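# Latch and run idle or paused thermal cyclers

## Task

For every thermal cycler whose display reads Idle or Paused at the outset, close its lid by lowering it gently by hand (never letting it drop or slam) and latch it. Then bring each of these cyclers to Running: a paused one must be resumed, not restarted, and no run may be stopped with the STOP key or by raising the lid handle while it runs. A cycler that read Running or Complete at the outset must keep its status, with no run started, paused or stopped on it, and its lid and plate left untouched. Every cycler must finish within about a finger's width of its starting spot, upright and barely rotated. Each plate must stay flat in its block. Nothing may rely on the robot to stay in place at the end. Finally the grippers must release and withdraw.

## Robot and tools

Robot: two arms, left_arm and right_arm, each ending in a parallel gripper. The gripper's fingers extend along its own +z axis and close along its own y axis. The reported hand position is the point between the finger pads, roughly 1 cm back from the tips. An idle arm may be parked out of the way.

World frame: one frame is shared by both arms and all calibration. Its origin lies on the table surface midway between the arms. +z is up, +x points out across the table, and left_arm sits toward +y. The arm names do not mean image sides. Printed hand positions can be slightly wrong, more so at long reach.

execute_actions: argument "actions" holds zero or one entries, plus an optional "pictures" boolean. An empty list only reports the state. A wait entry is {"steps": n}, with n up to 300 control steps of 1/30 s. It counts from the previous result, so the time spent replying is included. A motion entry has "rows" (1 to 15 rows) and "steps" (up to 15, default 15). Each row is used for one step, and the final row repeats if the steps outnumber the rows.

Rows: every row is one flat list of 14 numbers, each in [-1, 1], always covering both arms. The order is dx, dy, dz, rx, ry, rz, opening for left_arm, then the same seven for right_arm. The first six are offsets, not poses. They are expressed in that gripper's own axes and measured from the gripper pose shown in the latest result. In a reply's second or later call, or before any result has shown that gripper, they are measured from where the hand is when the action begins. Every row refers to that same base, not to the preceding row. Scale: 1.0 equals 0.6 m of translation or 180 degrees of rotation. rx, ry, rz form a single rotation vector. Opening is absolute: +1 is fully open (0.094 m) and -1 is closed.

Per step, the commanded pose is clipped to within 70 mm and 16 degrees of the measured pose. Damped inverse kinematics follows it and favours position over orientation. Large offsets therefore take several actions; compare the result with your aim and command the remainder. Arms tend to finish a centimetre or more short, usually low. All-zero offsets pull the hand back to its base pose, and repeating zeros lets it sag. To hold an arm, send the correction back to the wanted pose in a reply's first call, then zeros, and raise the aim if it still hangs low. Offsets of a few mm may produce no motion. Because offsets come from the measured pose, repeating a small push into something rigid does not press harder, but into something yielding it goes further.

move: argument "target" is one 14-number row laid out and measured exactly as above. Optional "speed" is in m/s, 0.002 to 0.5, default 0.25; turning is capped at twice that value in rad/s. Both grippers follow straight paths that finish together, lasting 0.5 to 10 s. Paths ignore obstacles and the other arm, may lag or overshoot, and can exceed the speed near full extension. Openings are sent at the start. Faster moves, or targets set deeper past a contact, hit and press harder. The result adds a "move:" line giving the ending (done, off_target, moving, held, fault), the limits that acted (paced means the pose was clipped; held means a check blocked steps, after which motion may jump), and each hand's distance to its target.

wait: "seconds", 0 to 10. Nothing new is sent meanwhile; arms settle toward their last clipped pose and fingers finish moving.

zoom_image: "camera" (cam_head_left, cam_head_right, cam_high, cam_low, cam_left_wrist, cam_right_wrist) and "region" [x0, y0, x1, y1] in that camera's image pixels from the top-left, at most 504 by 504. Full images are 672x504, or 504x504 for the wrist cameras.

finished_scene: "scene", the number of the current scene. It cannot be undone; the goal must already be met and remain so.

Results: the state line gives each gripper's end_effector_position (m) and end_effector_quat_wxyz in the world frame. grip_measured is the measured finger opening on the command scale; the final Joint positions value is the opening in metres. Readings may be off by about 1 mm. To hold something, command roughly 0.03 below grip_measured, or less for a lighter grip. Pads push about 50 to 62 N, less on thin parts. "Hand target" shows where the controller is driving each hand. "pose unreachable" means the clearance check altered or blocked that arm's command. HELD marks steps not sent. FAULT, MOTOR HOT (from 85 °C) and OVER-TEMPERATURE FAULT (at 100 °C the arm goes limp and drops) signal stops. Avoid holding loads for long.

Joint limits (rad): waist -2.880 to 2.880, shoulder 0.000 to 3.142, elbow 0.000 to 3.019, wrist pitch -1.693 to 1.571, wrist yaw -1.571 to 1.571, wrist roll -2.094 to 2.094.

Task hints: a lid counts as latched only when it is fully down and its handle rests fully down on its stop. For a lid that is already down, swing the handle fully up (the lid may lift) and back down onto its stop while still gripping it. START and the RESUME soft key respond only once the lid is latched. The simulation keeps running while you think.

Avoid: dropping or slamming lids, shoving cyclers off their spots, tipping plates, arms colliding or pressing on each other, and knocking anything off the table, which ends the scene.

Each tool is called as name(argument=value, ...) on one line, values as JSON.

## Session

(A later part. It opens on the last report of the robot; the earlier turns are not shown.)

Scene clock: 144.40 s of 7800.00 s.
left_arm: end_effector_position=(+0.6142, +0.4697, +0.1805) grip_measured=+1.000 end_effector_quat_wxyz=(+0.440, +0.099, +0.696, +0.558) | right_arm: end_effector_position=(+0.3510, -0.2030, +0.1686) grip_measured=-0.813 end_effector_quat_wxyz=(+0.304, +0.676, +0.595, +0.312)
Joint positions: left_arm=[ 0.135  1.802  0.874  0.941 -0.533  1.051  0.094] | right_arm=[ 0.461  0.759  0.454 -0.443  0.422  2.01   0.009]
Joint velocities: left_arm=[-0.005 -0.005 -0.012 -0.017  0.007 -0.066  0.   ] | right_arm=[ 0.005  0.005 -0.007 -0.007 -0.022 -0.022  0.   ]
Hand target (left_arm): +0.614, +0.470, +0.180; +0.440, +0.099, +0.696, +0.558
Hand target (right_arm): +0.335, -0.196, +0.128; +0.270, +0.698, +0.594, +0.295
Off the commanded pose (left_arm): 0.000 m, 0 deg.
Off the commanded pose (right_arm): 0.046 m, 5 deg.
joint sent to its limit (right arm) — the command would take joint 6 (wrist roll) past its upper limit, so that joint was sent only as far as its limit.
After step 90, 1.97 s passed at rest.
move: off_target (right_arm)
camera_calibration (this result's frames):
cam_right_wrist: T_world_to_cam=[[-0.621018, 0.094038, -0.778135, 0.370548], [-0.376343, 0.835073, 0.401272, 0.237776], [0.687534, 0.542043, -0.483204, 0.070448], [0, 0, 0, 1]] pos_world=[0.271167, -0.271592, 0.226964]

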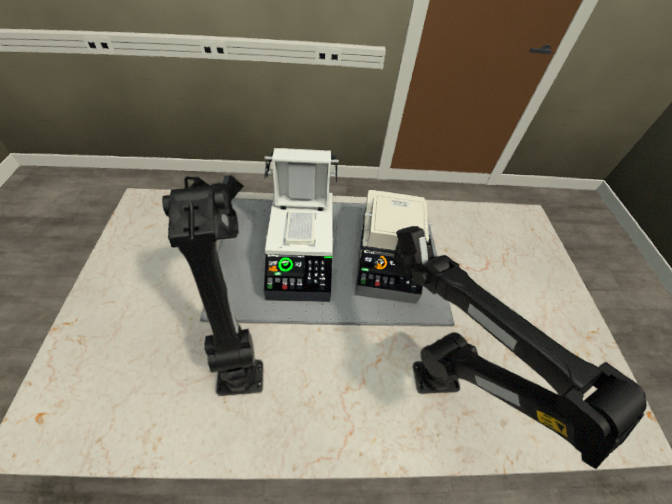

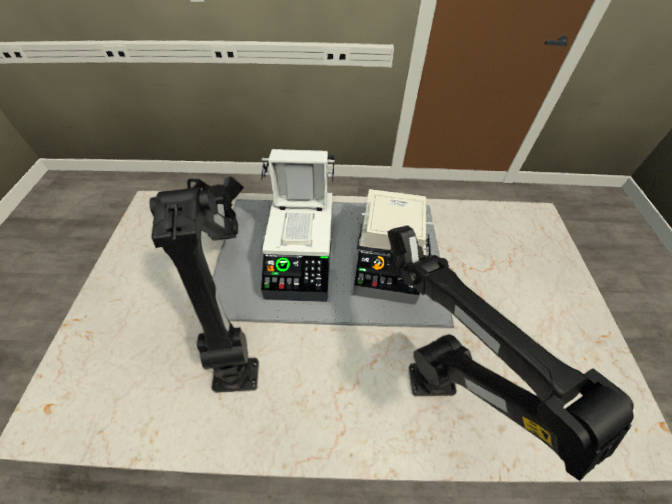

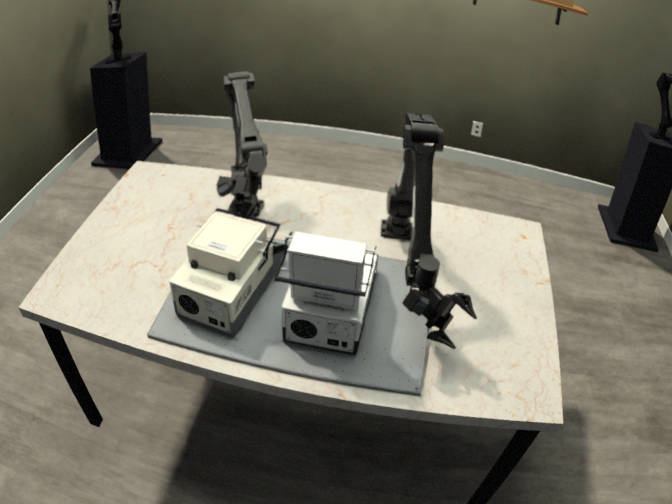

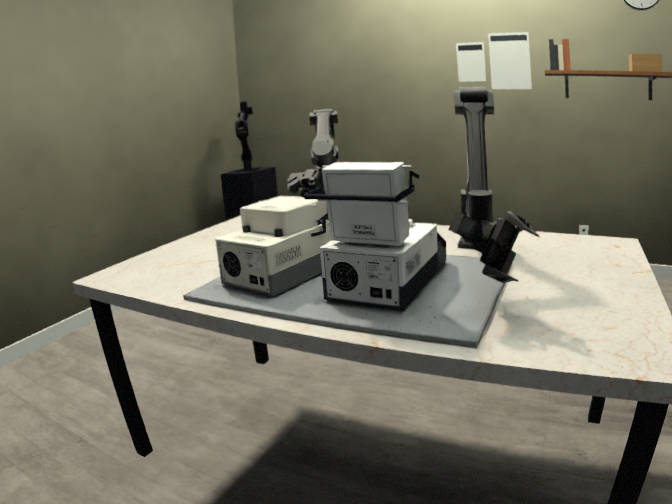

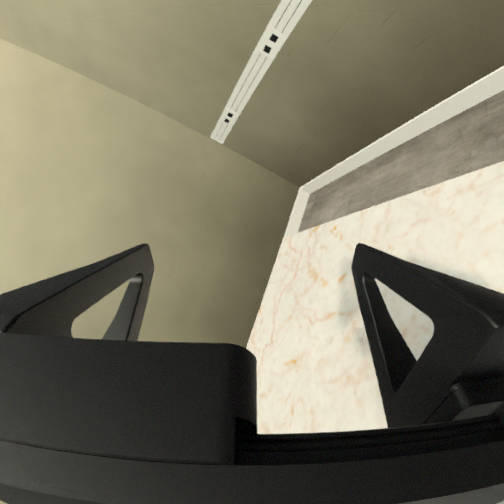

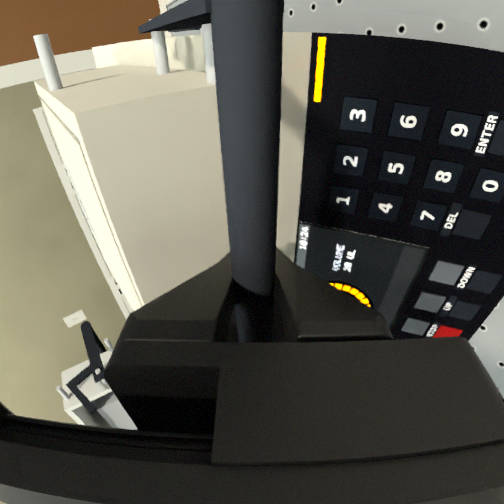

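move(target=[0,0,0,0,0,0,1,0,0.16,-0.075,0.11,0,0,-0.84], speed=0.04)

Scene clock: 156.70 s of 7800.00 s.
left_arm: end_effector_position=(+0.6142, +0.4697, +0.1805) grip_measured=+1.000 end_effector_quat_wxyz=(+0.440, +0.099, +0.696, +0.558) | right_arm: end_effector_position=(+0.3581, -0.2056, +0.2016) grip_measured=-0.812 end_effector_quat_wxyz=(+0.148, +0.731, +0.645, +0.164)
Joint positions: left_arm=[ 0.135  1.802  0.874  0.941 -0.533  1.051  0.094] | right_arm=[ 0.313  0.967  0.819 -1.003  0.153  2.013  0.009]
Joint velocities: left_arm=[-0.005 -0.005 -0.017 -0.002 -0.081 -0.022  0.   ] | right_arm=[-0.005 -0.005  0.002 -0.007 -0.066  0.051 -0.   ]
Hand target (left_arm): +0.614, +0.470, +0.180; +0.440, +0.099, +0.696, +0.558
Hand target (right_arm): +0.371, -0.212, +0.268; +0.186, +0.718, +0.639, +0.203
Off the commanded pose (left_arm): 0.000 m, 0 deg.
Off the commanded pose (right_arm): 0.072 m, 6 deg.
After step 90, 4.73 s passed at rest.
move: off_target (right_arm)
camera_calibration (this result's frames):
cam_right_wrist: T_world_to_cam=[[-0.900096, 0.109079, -0.421816, 0.432065], [-0.162633, 0.81406, 0.557546, 0.116988], [0.4042, 0.570446, -0.714992, 0.236999], [0, 0, 0, 1]] pos_world=[0.312131, -0.27756, 0.286478]

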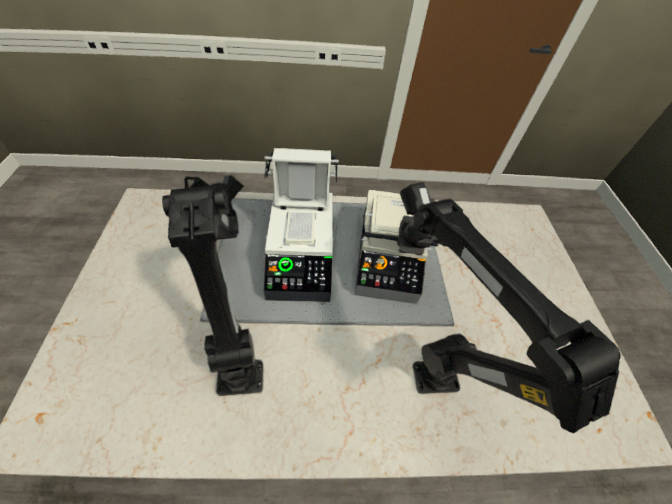

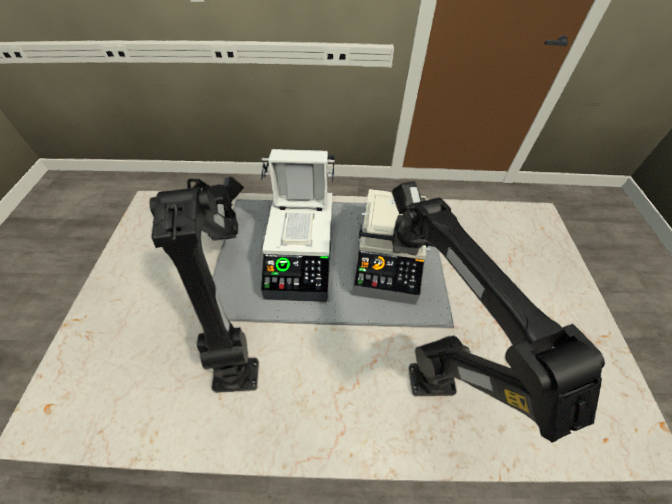

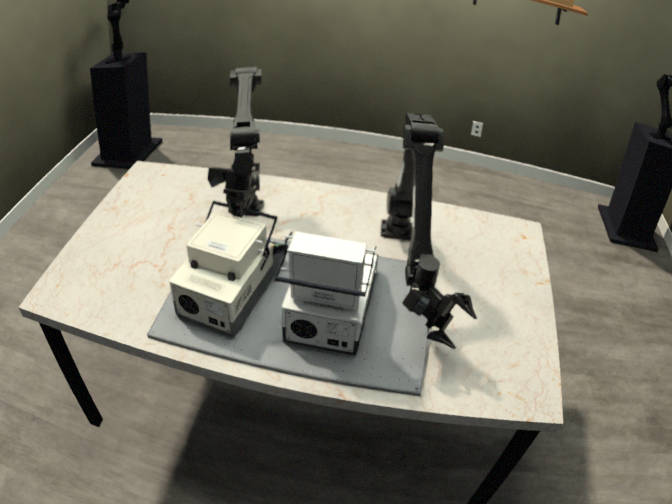

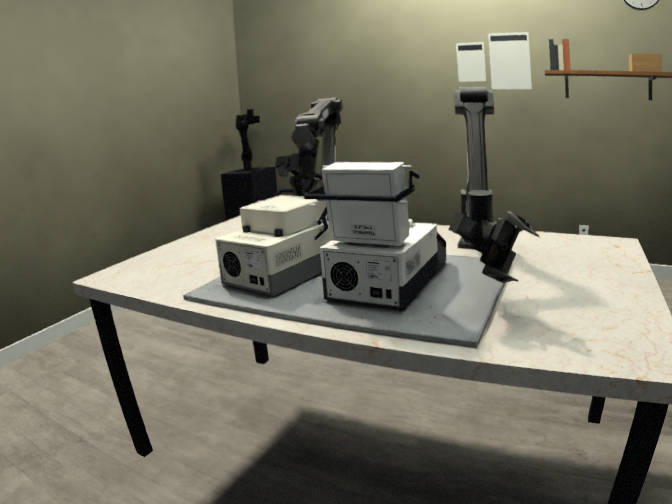

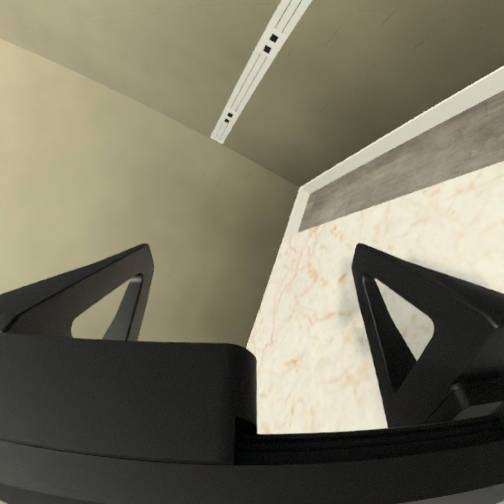

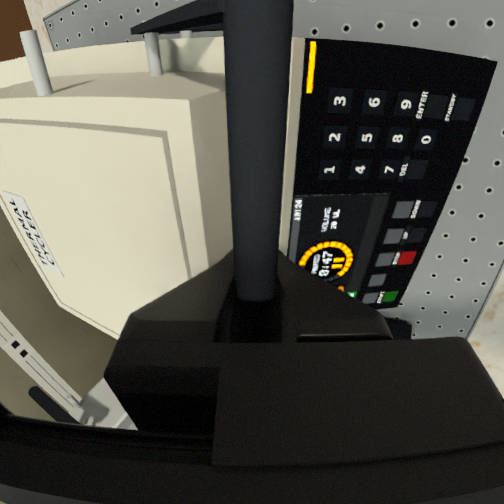

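move(target=[0,0,0,0,0,0,1,0,0.15,-0.08,0.22,0,0,-1], speed=0.04)

zoom_image(camera="cam_high", region=[150, 130, 350, 300])

Scene clock: 171.87 s of 7800.00 s.
left_arm: end_effector_position=(+0.6142, +0.4697, +0.1805) grip_measured=+1.000 end_effector_quat_wxyz=(+0.440, +0.099, +0.696, +0.558) | right_arm: end_effector_position=(+0.3626, -0.2077, +0.2277) grip_measured=-0.820 end_effector_quat_wxyz=(-0.110, +0.747, +0.650, -0.085)
Joint positions: left_arm=[ 0.135  1.802  0.874  0.941 -0.533  1.051  0.094] | right_arm=[ 0.173  1.41   1.277 -1.695 -0.108  1.905  0.008]
Joint velocities: left_arm=[-0.005 -0.005 -0.022  0.017 -0.081 -0.037  0.   ] | right_arm=[-0.005 -0.015  0.002  0.012 -0.022 -0.051  0.   ]
Hand target (left_arm): +0.614, +0.470, +0.180; +0.440, +0.099, +0.696, +0.558
Hand target (right_arm): +0.405, -0.217, +0.276; -0.073, +0.743, +0.665, -0.021
Off the commanded pose (left_arm): 0.000 m, 0 deg.
Off the commanded pose (right_arm): 0.079 m, 3 deg; position clipped at the last step of the last action.
joint sent to its limit (right arm) — the command would take joint 4 (wrist pitch) past its lower limit, so that joint was sent only as far as its limit.
After step 90, 3.30 s passed at rest.
move: off_target (right_arm); limits=paced
camera_calibration (this result's frames):
cam_right_wrist: T_world_to_cam=[[-0.952552, 0.115724, 0.281519, 0.307671], [0.262885, 0.778973, 0.569291, -0.0593887], [-0.153415, 0.616286, -0.772434, 0.4798], [0, 0, 0, 1]] pos_world=[0.382293, -0.285037, 0.317809]

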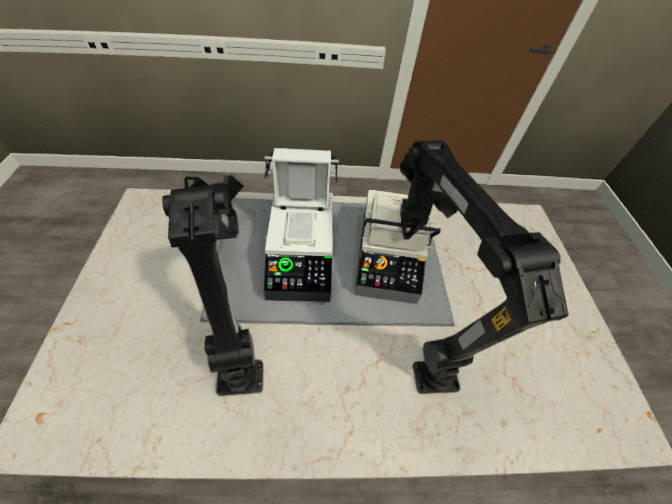

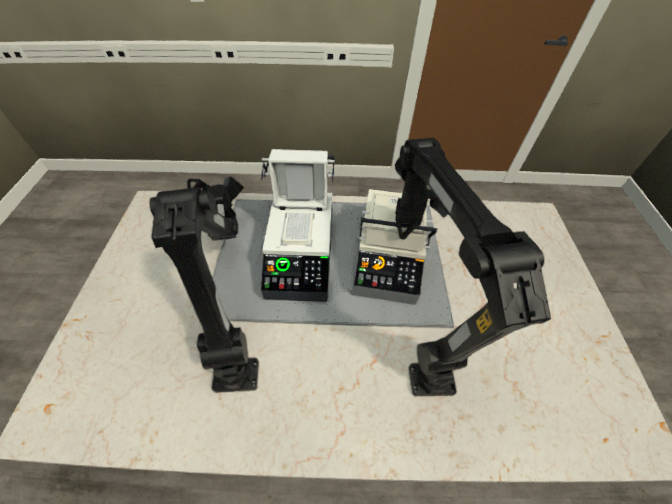

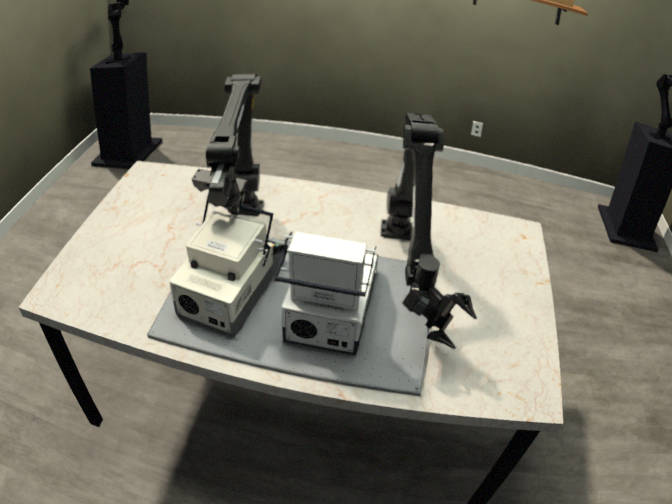

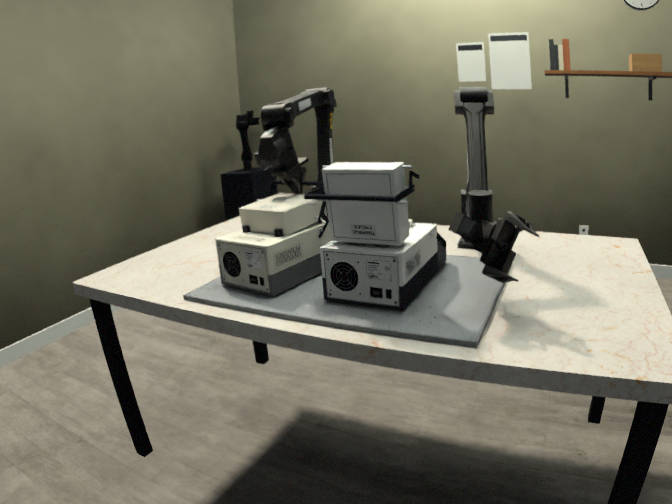

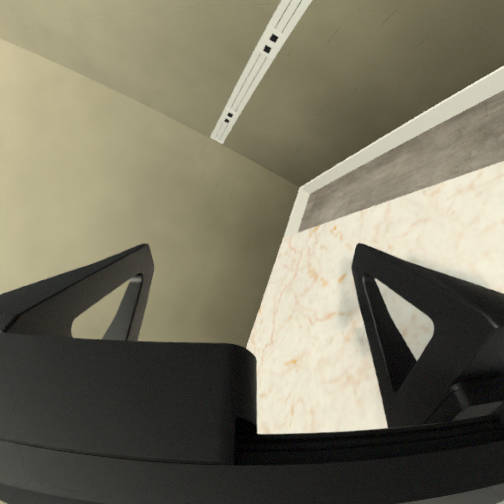

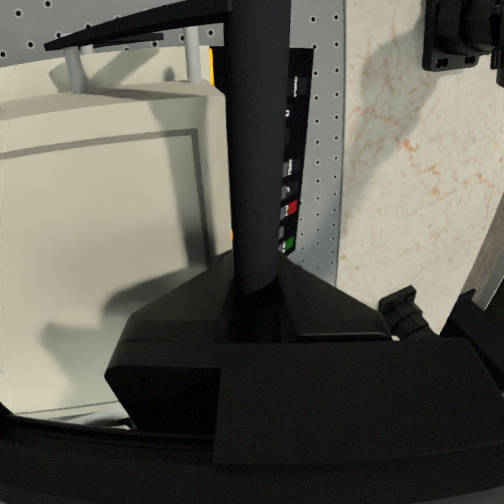

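Region (150, 130, 350, 300) of cam_high's 672x504 image, scaled by 2.520, with more detail than that image has; it fills the top 428 rows of this view, and the rest is white.

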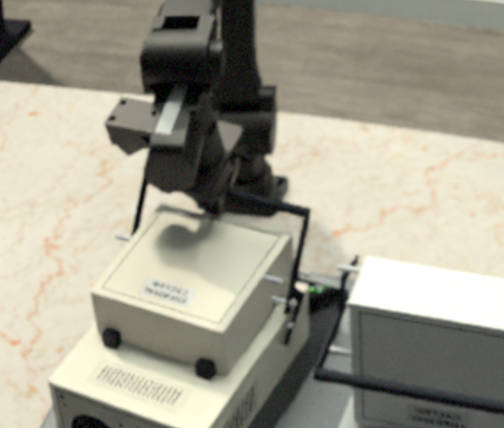

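move(target=[0,0,0,0,0,0,1,0,-0.03,-0.13,-0.08,0,0,-0.84], speed=0.04)

zoom_image(camera="cam_low", region=[200, 130, 450, 320])

Scene clock: 181.97 s of 7800.00 s.
left_arm: end_effector_position=(+0.6142, +0.4697, +0.1805) grip_measured=+1.000 end_effector_quat_wxyz=(+0.440, +0.099, +0.696, +0.558) | right_arm: end_effector_position=(+0.3613, -0.2078, +0.2274) grip_measured=-0.820 end_effector_quat_wxyz=(-0.080, +0.750, +0.653, -0.075)
Joint positions: left_arm=[ 0.135  1.802  0.874  0.941 -0.533  1.051  0.094] | right_arm=[ 0.192  1.376  1.251 -1.654 -0.07   1.932  0.008]
Joint velocities: left_arm=[-0.005 -0.005 -0.027 -0.012  0.007 -0.051  0.   ] | right_arm=[-0.005 -0.015 -0.017 -0.022 -0.007 -0.022  0.   ]
Hand target (left_arm): +0.614, +0.470, +0.180; +0.440, +0.099, +0.696, +0.558
Hand target (right_arm): +0.363, -0.211, +0.291; -0.018, +0.757, +0.653, -0.001
Off the commanded pose (left_arm): 0.000 m, 0 deg.
Off the commanded pose (right_arm): 0.080 m, 11 deg; position clipped at the last step of the last action.
After step 90, 3.73 s passed at rest.
move: off_target (right_arm); limits=paced
camera_calibration (this result's frames):
cam_right_wrist: T_world_to_cam=[[-0.966794, 0.121557, 0.224794, 0.325743], [0.229944, 0.797598, 0.557641, -0.0403171], [-0.11151, 0.590814, -0.799064, 0.465048], [0, 0, 0, 1]] pos_world=[0.376054, -0.282196, 0.32086]

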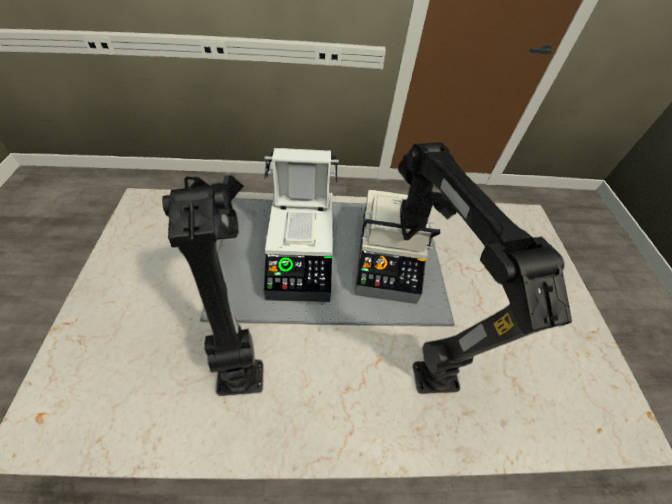

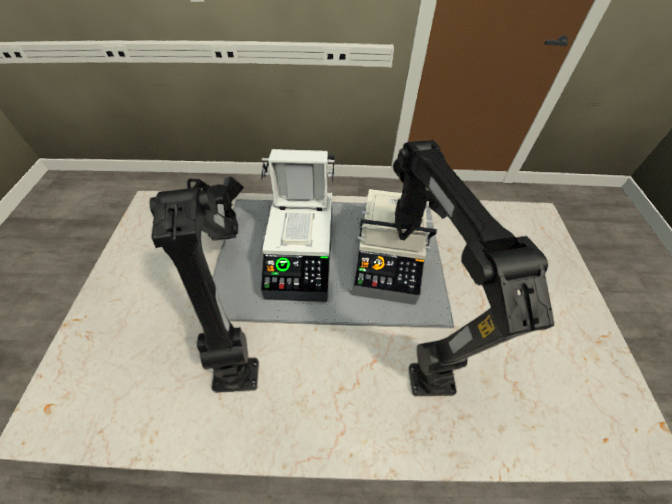

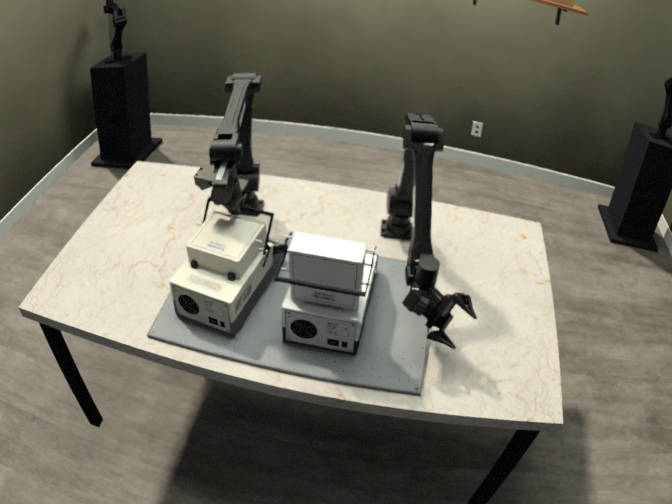

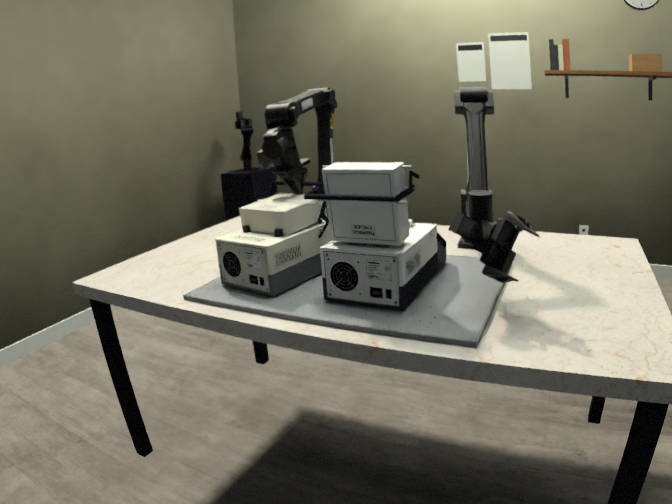

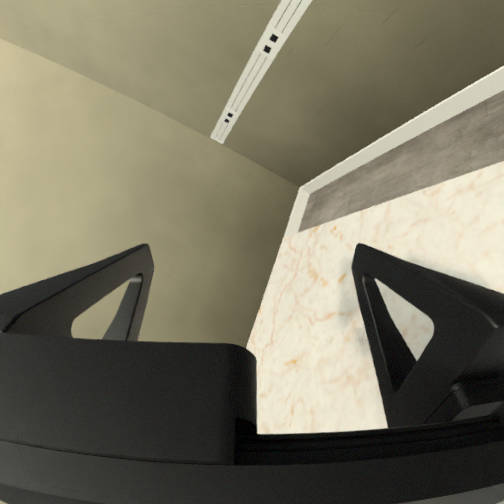

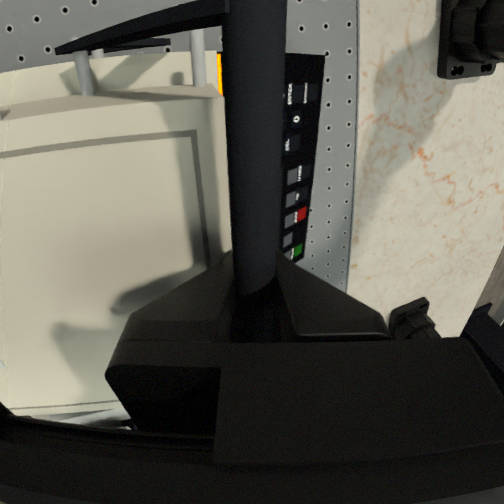

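Region (200, 130, 450, 320) of cam_low's 672x504 image, scaled by 2.016, with more detail than that image has; it fills the top 383 rows of this view, and the rest is white.

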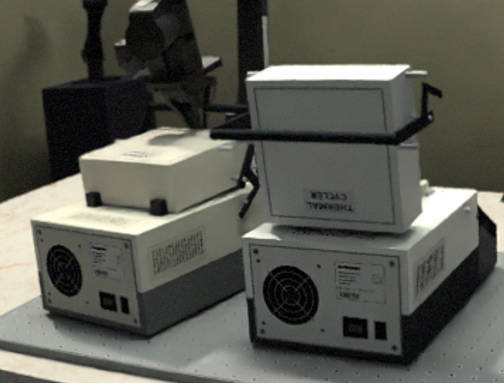

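move(target=[0,0,0,0,0,0,1,0,0,0,-0.1,0,0,-0.5], speed=0.05)

move(target=[0,0,0,0,0,0,1,0,0.13,0.0,0,0,0,-0.5], speed=0.03)

zoom_image(camera="cam_high", region=[150, 130, 350, 300])

Scene clock: 193.70 s of 7800.00 s.
left_arm: end_effector_position=(+0.6142, +0.4697, +0.1805) grip_measured=+1.000 end_effector_quat_wxyz=(+0.440, +0.099, +0.696, +0.558) | right_arm: end_effector_position=(+0.3522, -0.2072, +0.2137) grip_measured=-0.502 end_effector_quat_wxyz=(+0.013, +0.754, +0.657, +0.001)
Joint positions: left_arm=[ 0.135  1.802  0.874  0.941 -0.533  1.051  0.094] | right_arm=[ 0.248  1.214  1.084 -1.428  0.023  1.994  0.023]
Joint velocities: left_arm=[-0.005 -0.024  0.002  0.002 -0.051  0.051  0.   ] | right_arm=[-0.005 -0.005 -0.007  0.007 -0.022 -0.066 -0.001]
Hand target (left_arm): +0.614, +0.470, +0.180; +0.440, +0.099, +0.696, +0.558
Hand target (right_arm): +0.361, -0.208, +0.228; +0.038, +0.755, +0.654, +0.029
Off the commanded pose (left_arm): 0.000 m, 0 deg.
Off the commanded pose (right_arm): 0.016 m, 4 deg.
After step 90, 5.37 s passed at rest.
move: off_target (right_arm)
camera_calibration (this result's frames):
cam_right_wrist: T_world_to_cam=[[-0.992277, 0.123309, -0.0134871, 0.380249], [0.0942917, 0.820449, 0.56389, 0.0200826], [0.0805982, 0.558263, -0.82574, 0.384024], [0, 0, 0, 1]] pos_world=[0.344467, -0.277751, 0.310908]

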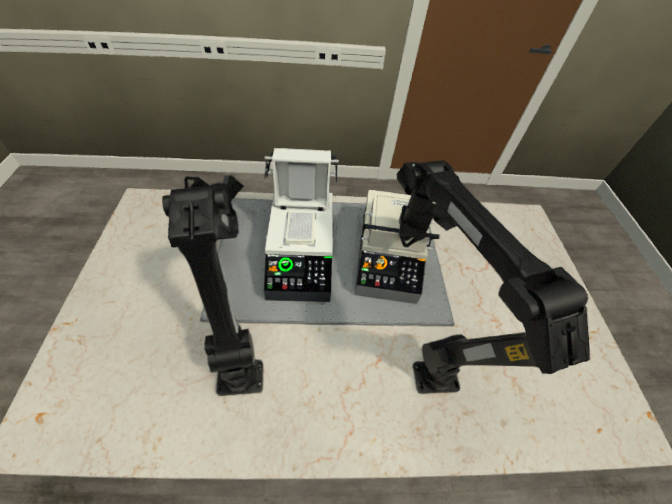

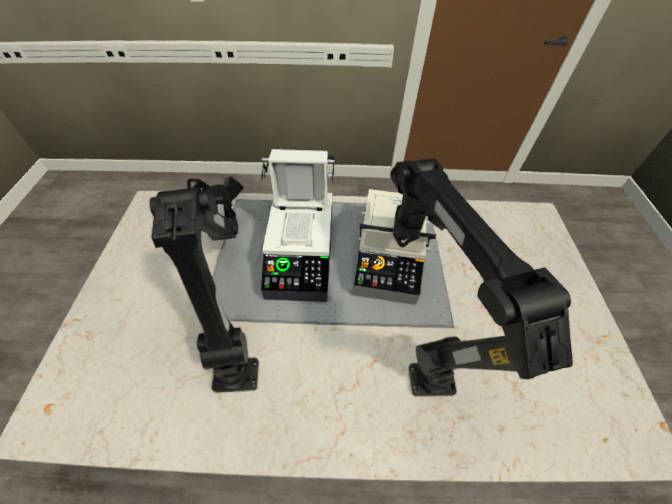

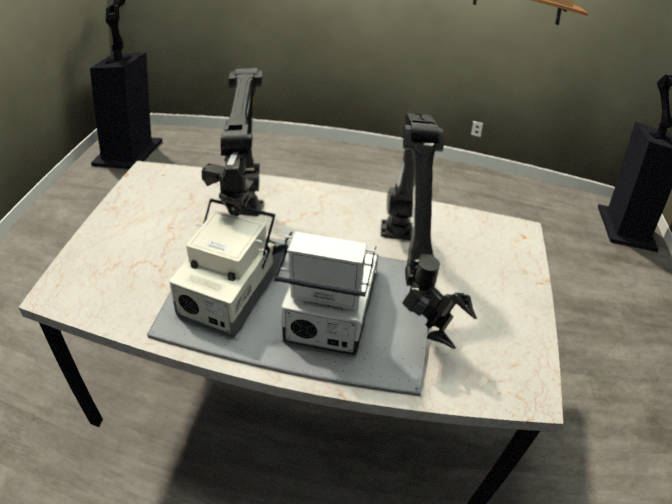

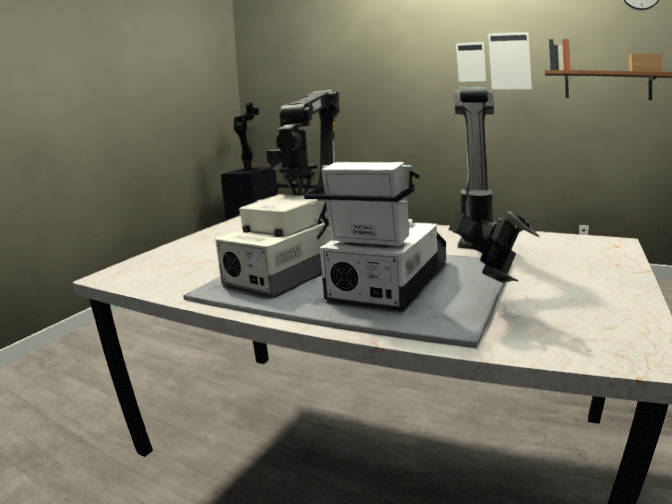

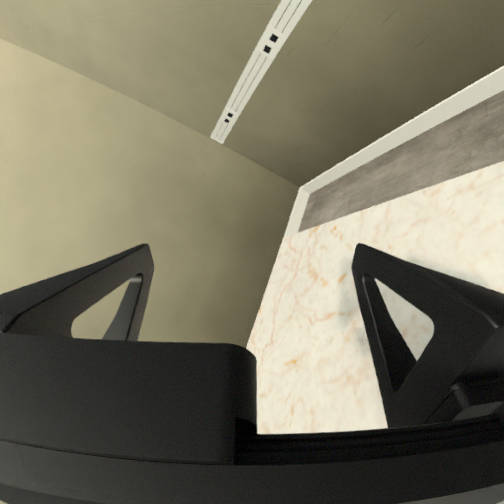

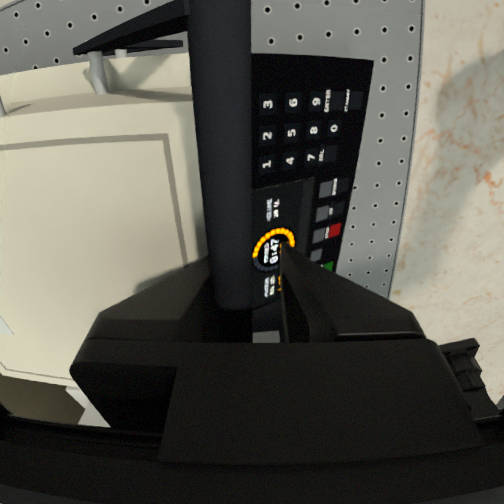

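Scene clock: 196.53 s of 7800.00 s.
left_arm: end_effector_position=(+0.6142, +0.4697, +0.1805) grip_measured=+1.000 end_effector_quat_wxyz=(+0.440, +0.099, +0.696, +0.558) | right_arm: end_effector_position=(+0.3524, -0.2077, +0.2131) grip_measured=-0.503 end_effector_quat_wxyz=(-0.032, +0.749, +0.660, -0.048)
Joint positions: left_arm=[ 0.135  1.802  0.874  0.941 -0.533  1.051  0.094] | right_arm=[ 0.227  1.299  1.151 -1.538 -0.015  1.961  0.023]
Joint velocities: left_arm=[-0.005  0.015 -0.032  0.017 -0.037 -0.051  0.   ] | right_arm=[-0.005 -0.015 -0.002 -0.017  0.022 -0.007 -0.   ]
Hand target (left_arm): +0.614, +0.470, +0.180; +0.440, +0.099, +0.696, +0.558
Hand target (right_arm): +0.419, -0.219, +0.218; +0.015, +0.755, +0.655, -0.002
Off the commanded pose (left_arm): 0.000 m, 0 deg.
Off the commanded pose (right_arm): 0.078 m, 8 deg.
move: off_target (right_arm)
camera_calibration (this result's frames):
cam_right_wrist: T_world_to_cam=[[-0.986351, 0.113692, 0.119104, 0.348157], [0.160859, 0.819813, 0.549574, 0.000272355], [-0.0351609, 0.561232, -0.826912, 0.425459], [0, 0, 0, 1]] pos_world=[0.358321, -0.278587, 0.310201]

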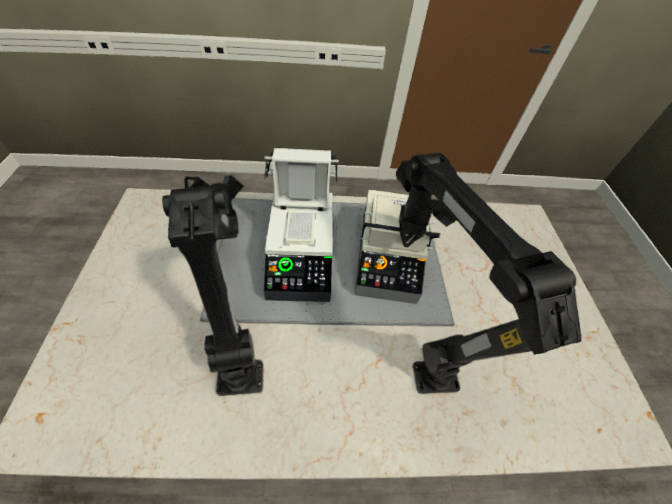

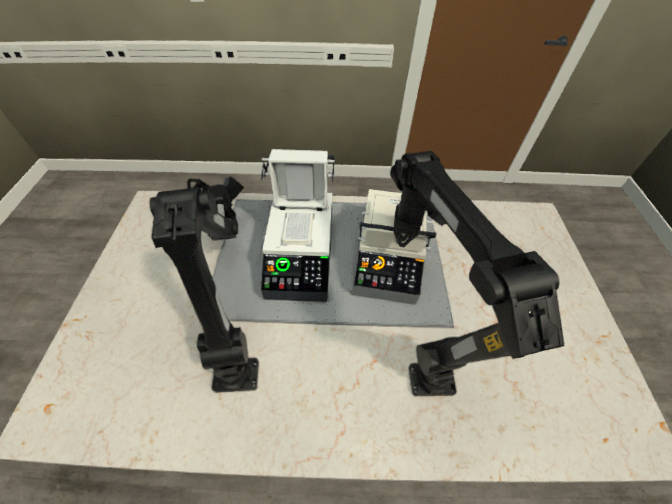

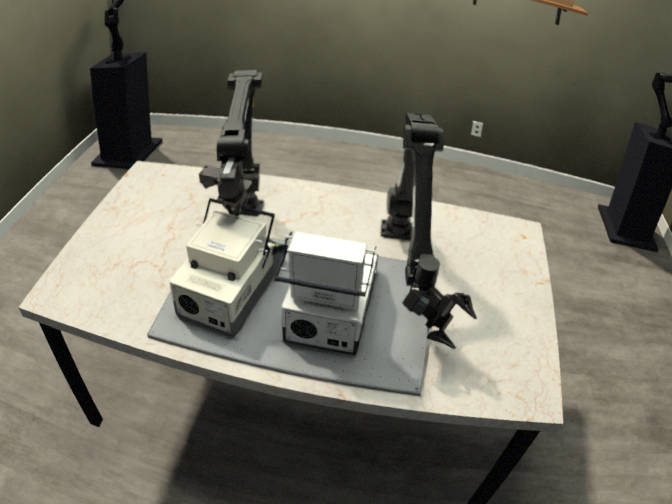

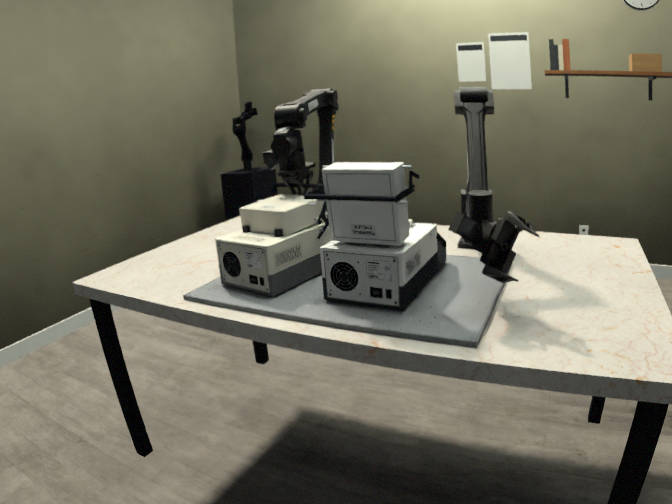

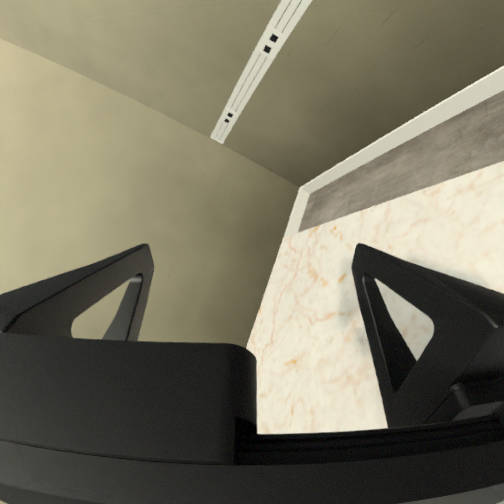

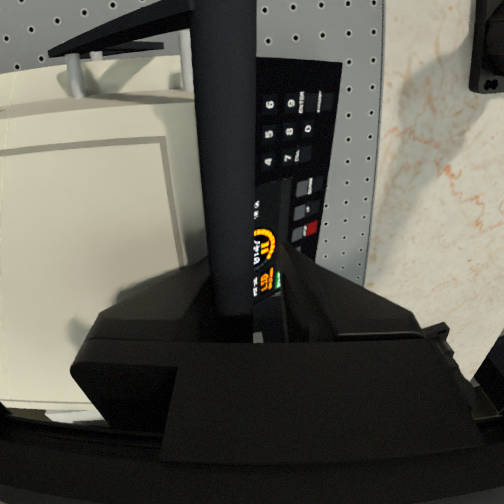

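Region (150, 130, 350, 300) of cam_high's 672x504 image, scaled by 2.520, with more detail than that image has; it fills the top 428 rows of this view, and the rest is white.

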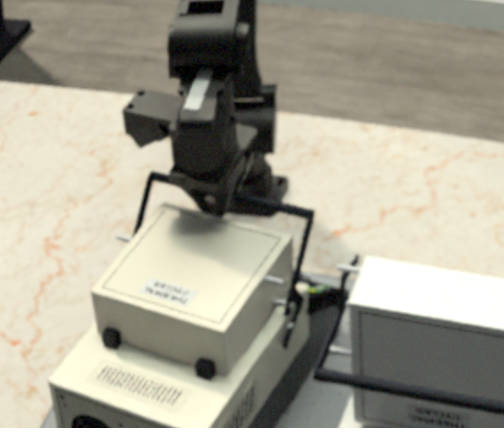

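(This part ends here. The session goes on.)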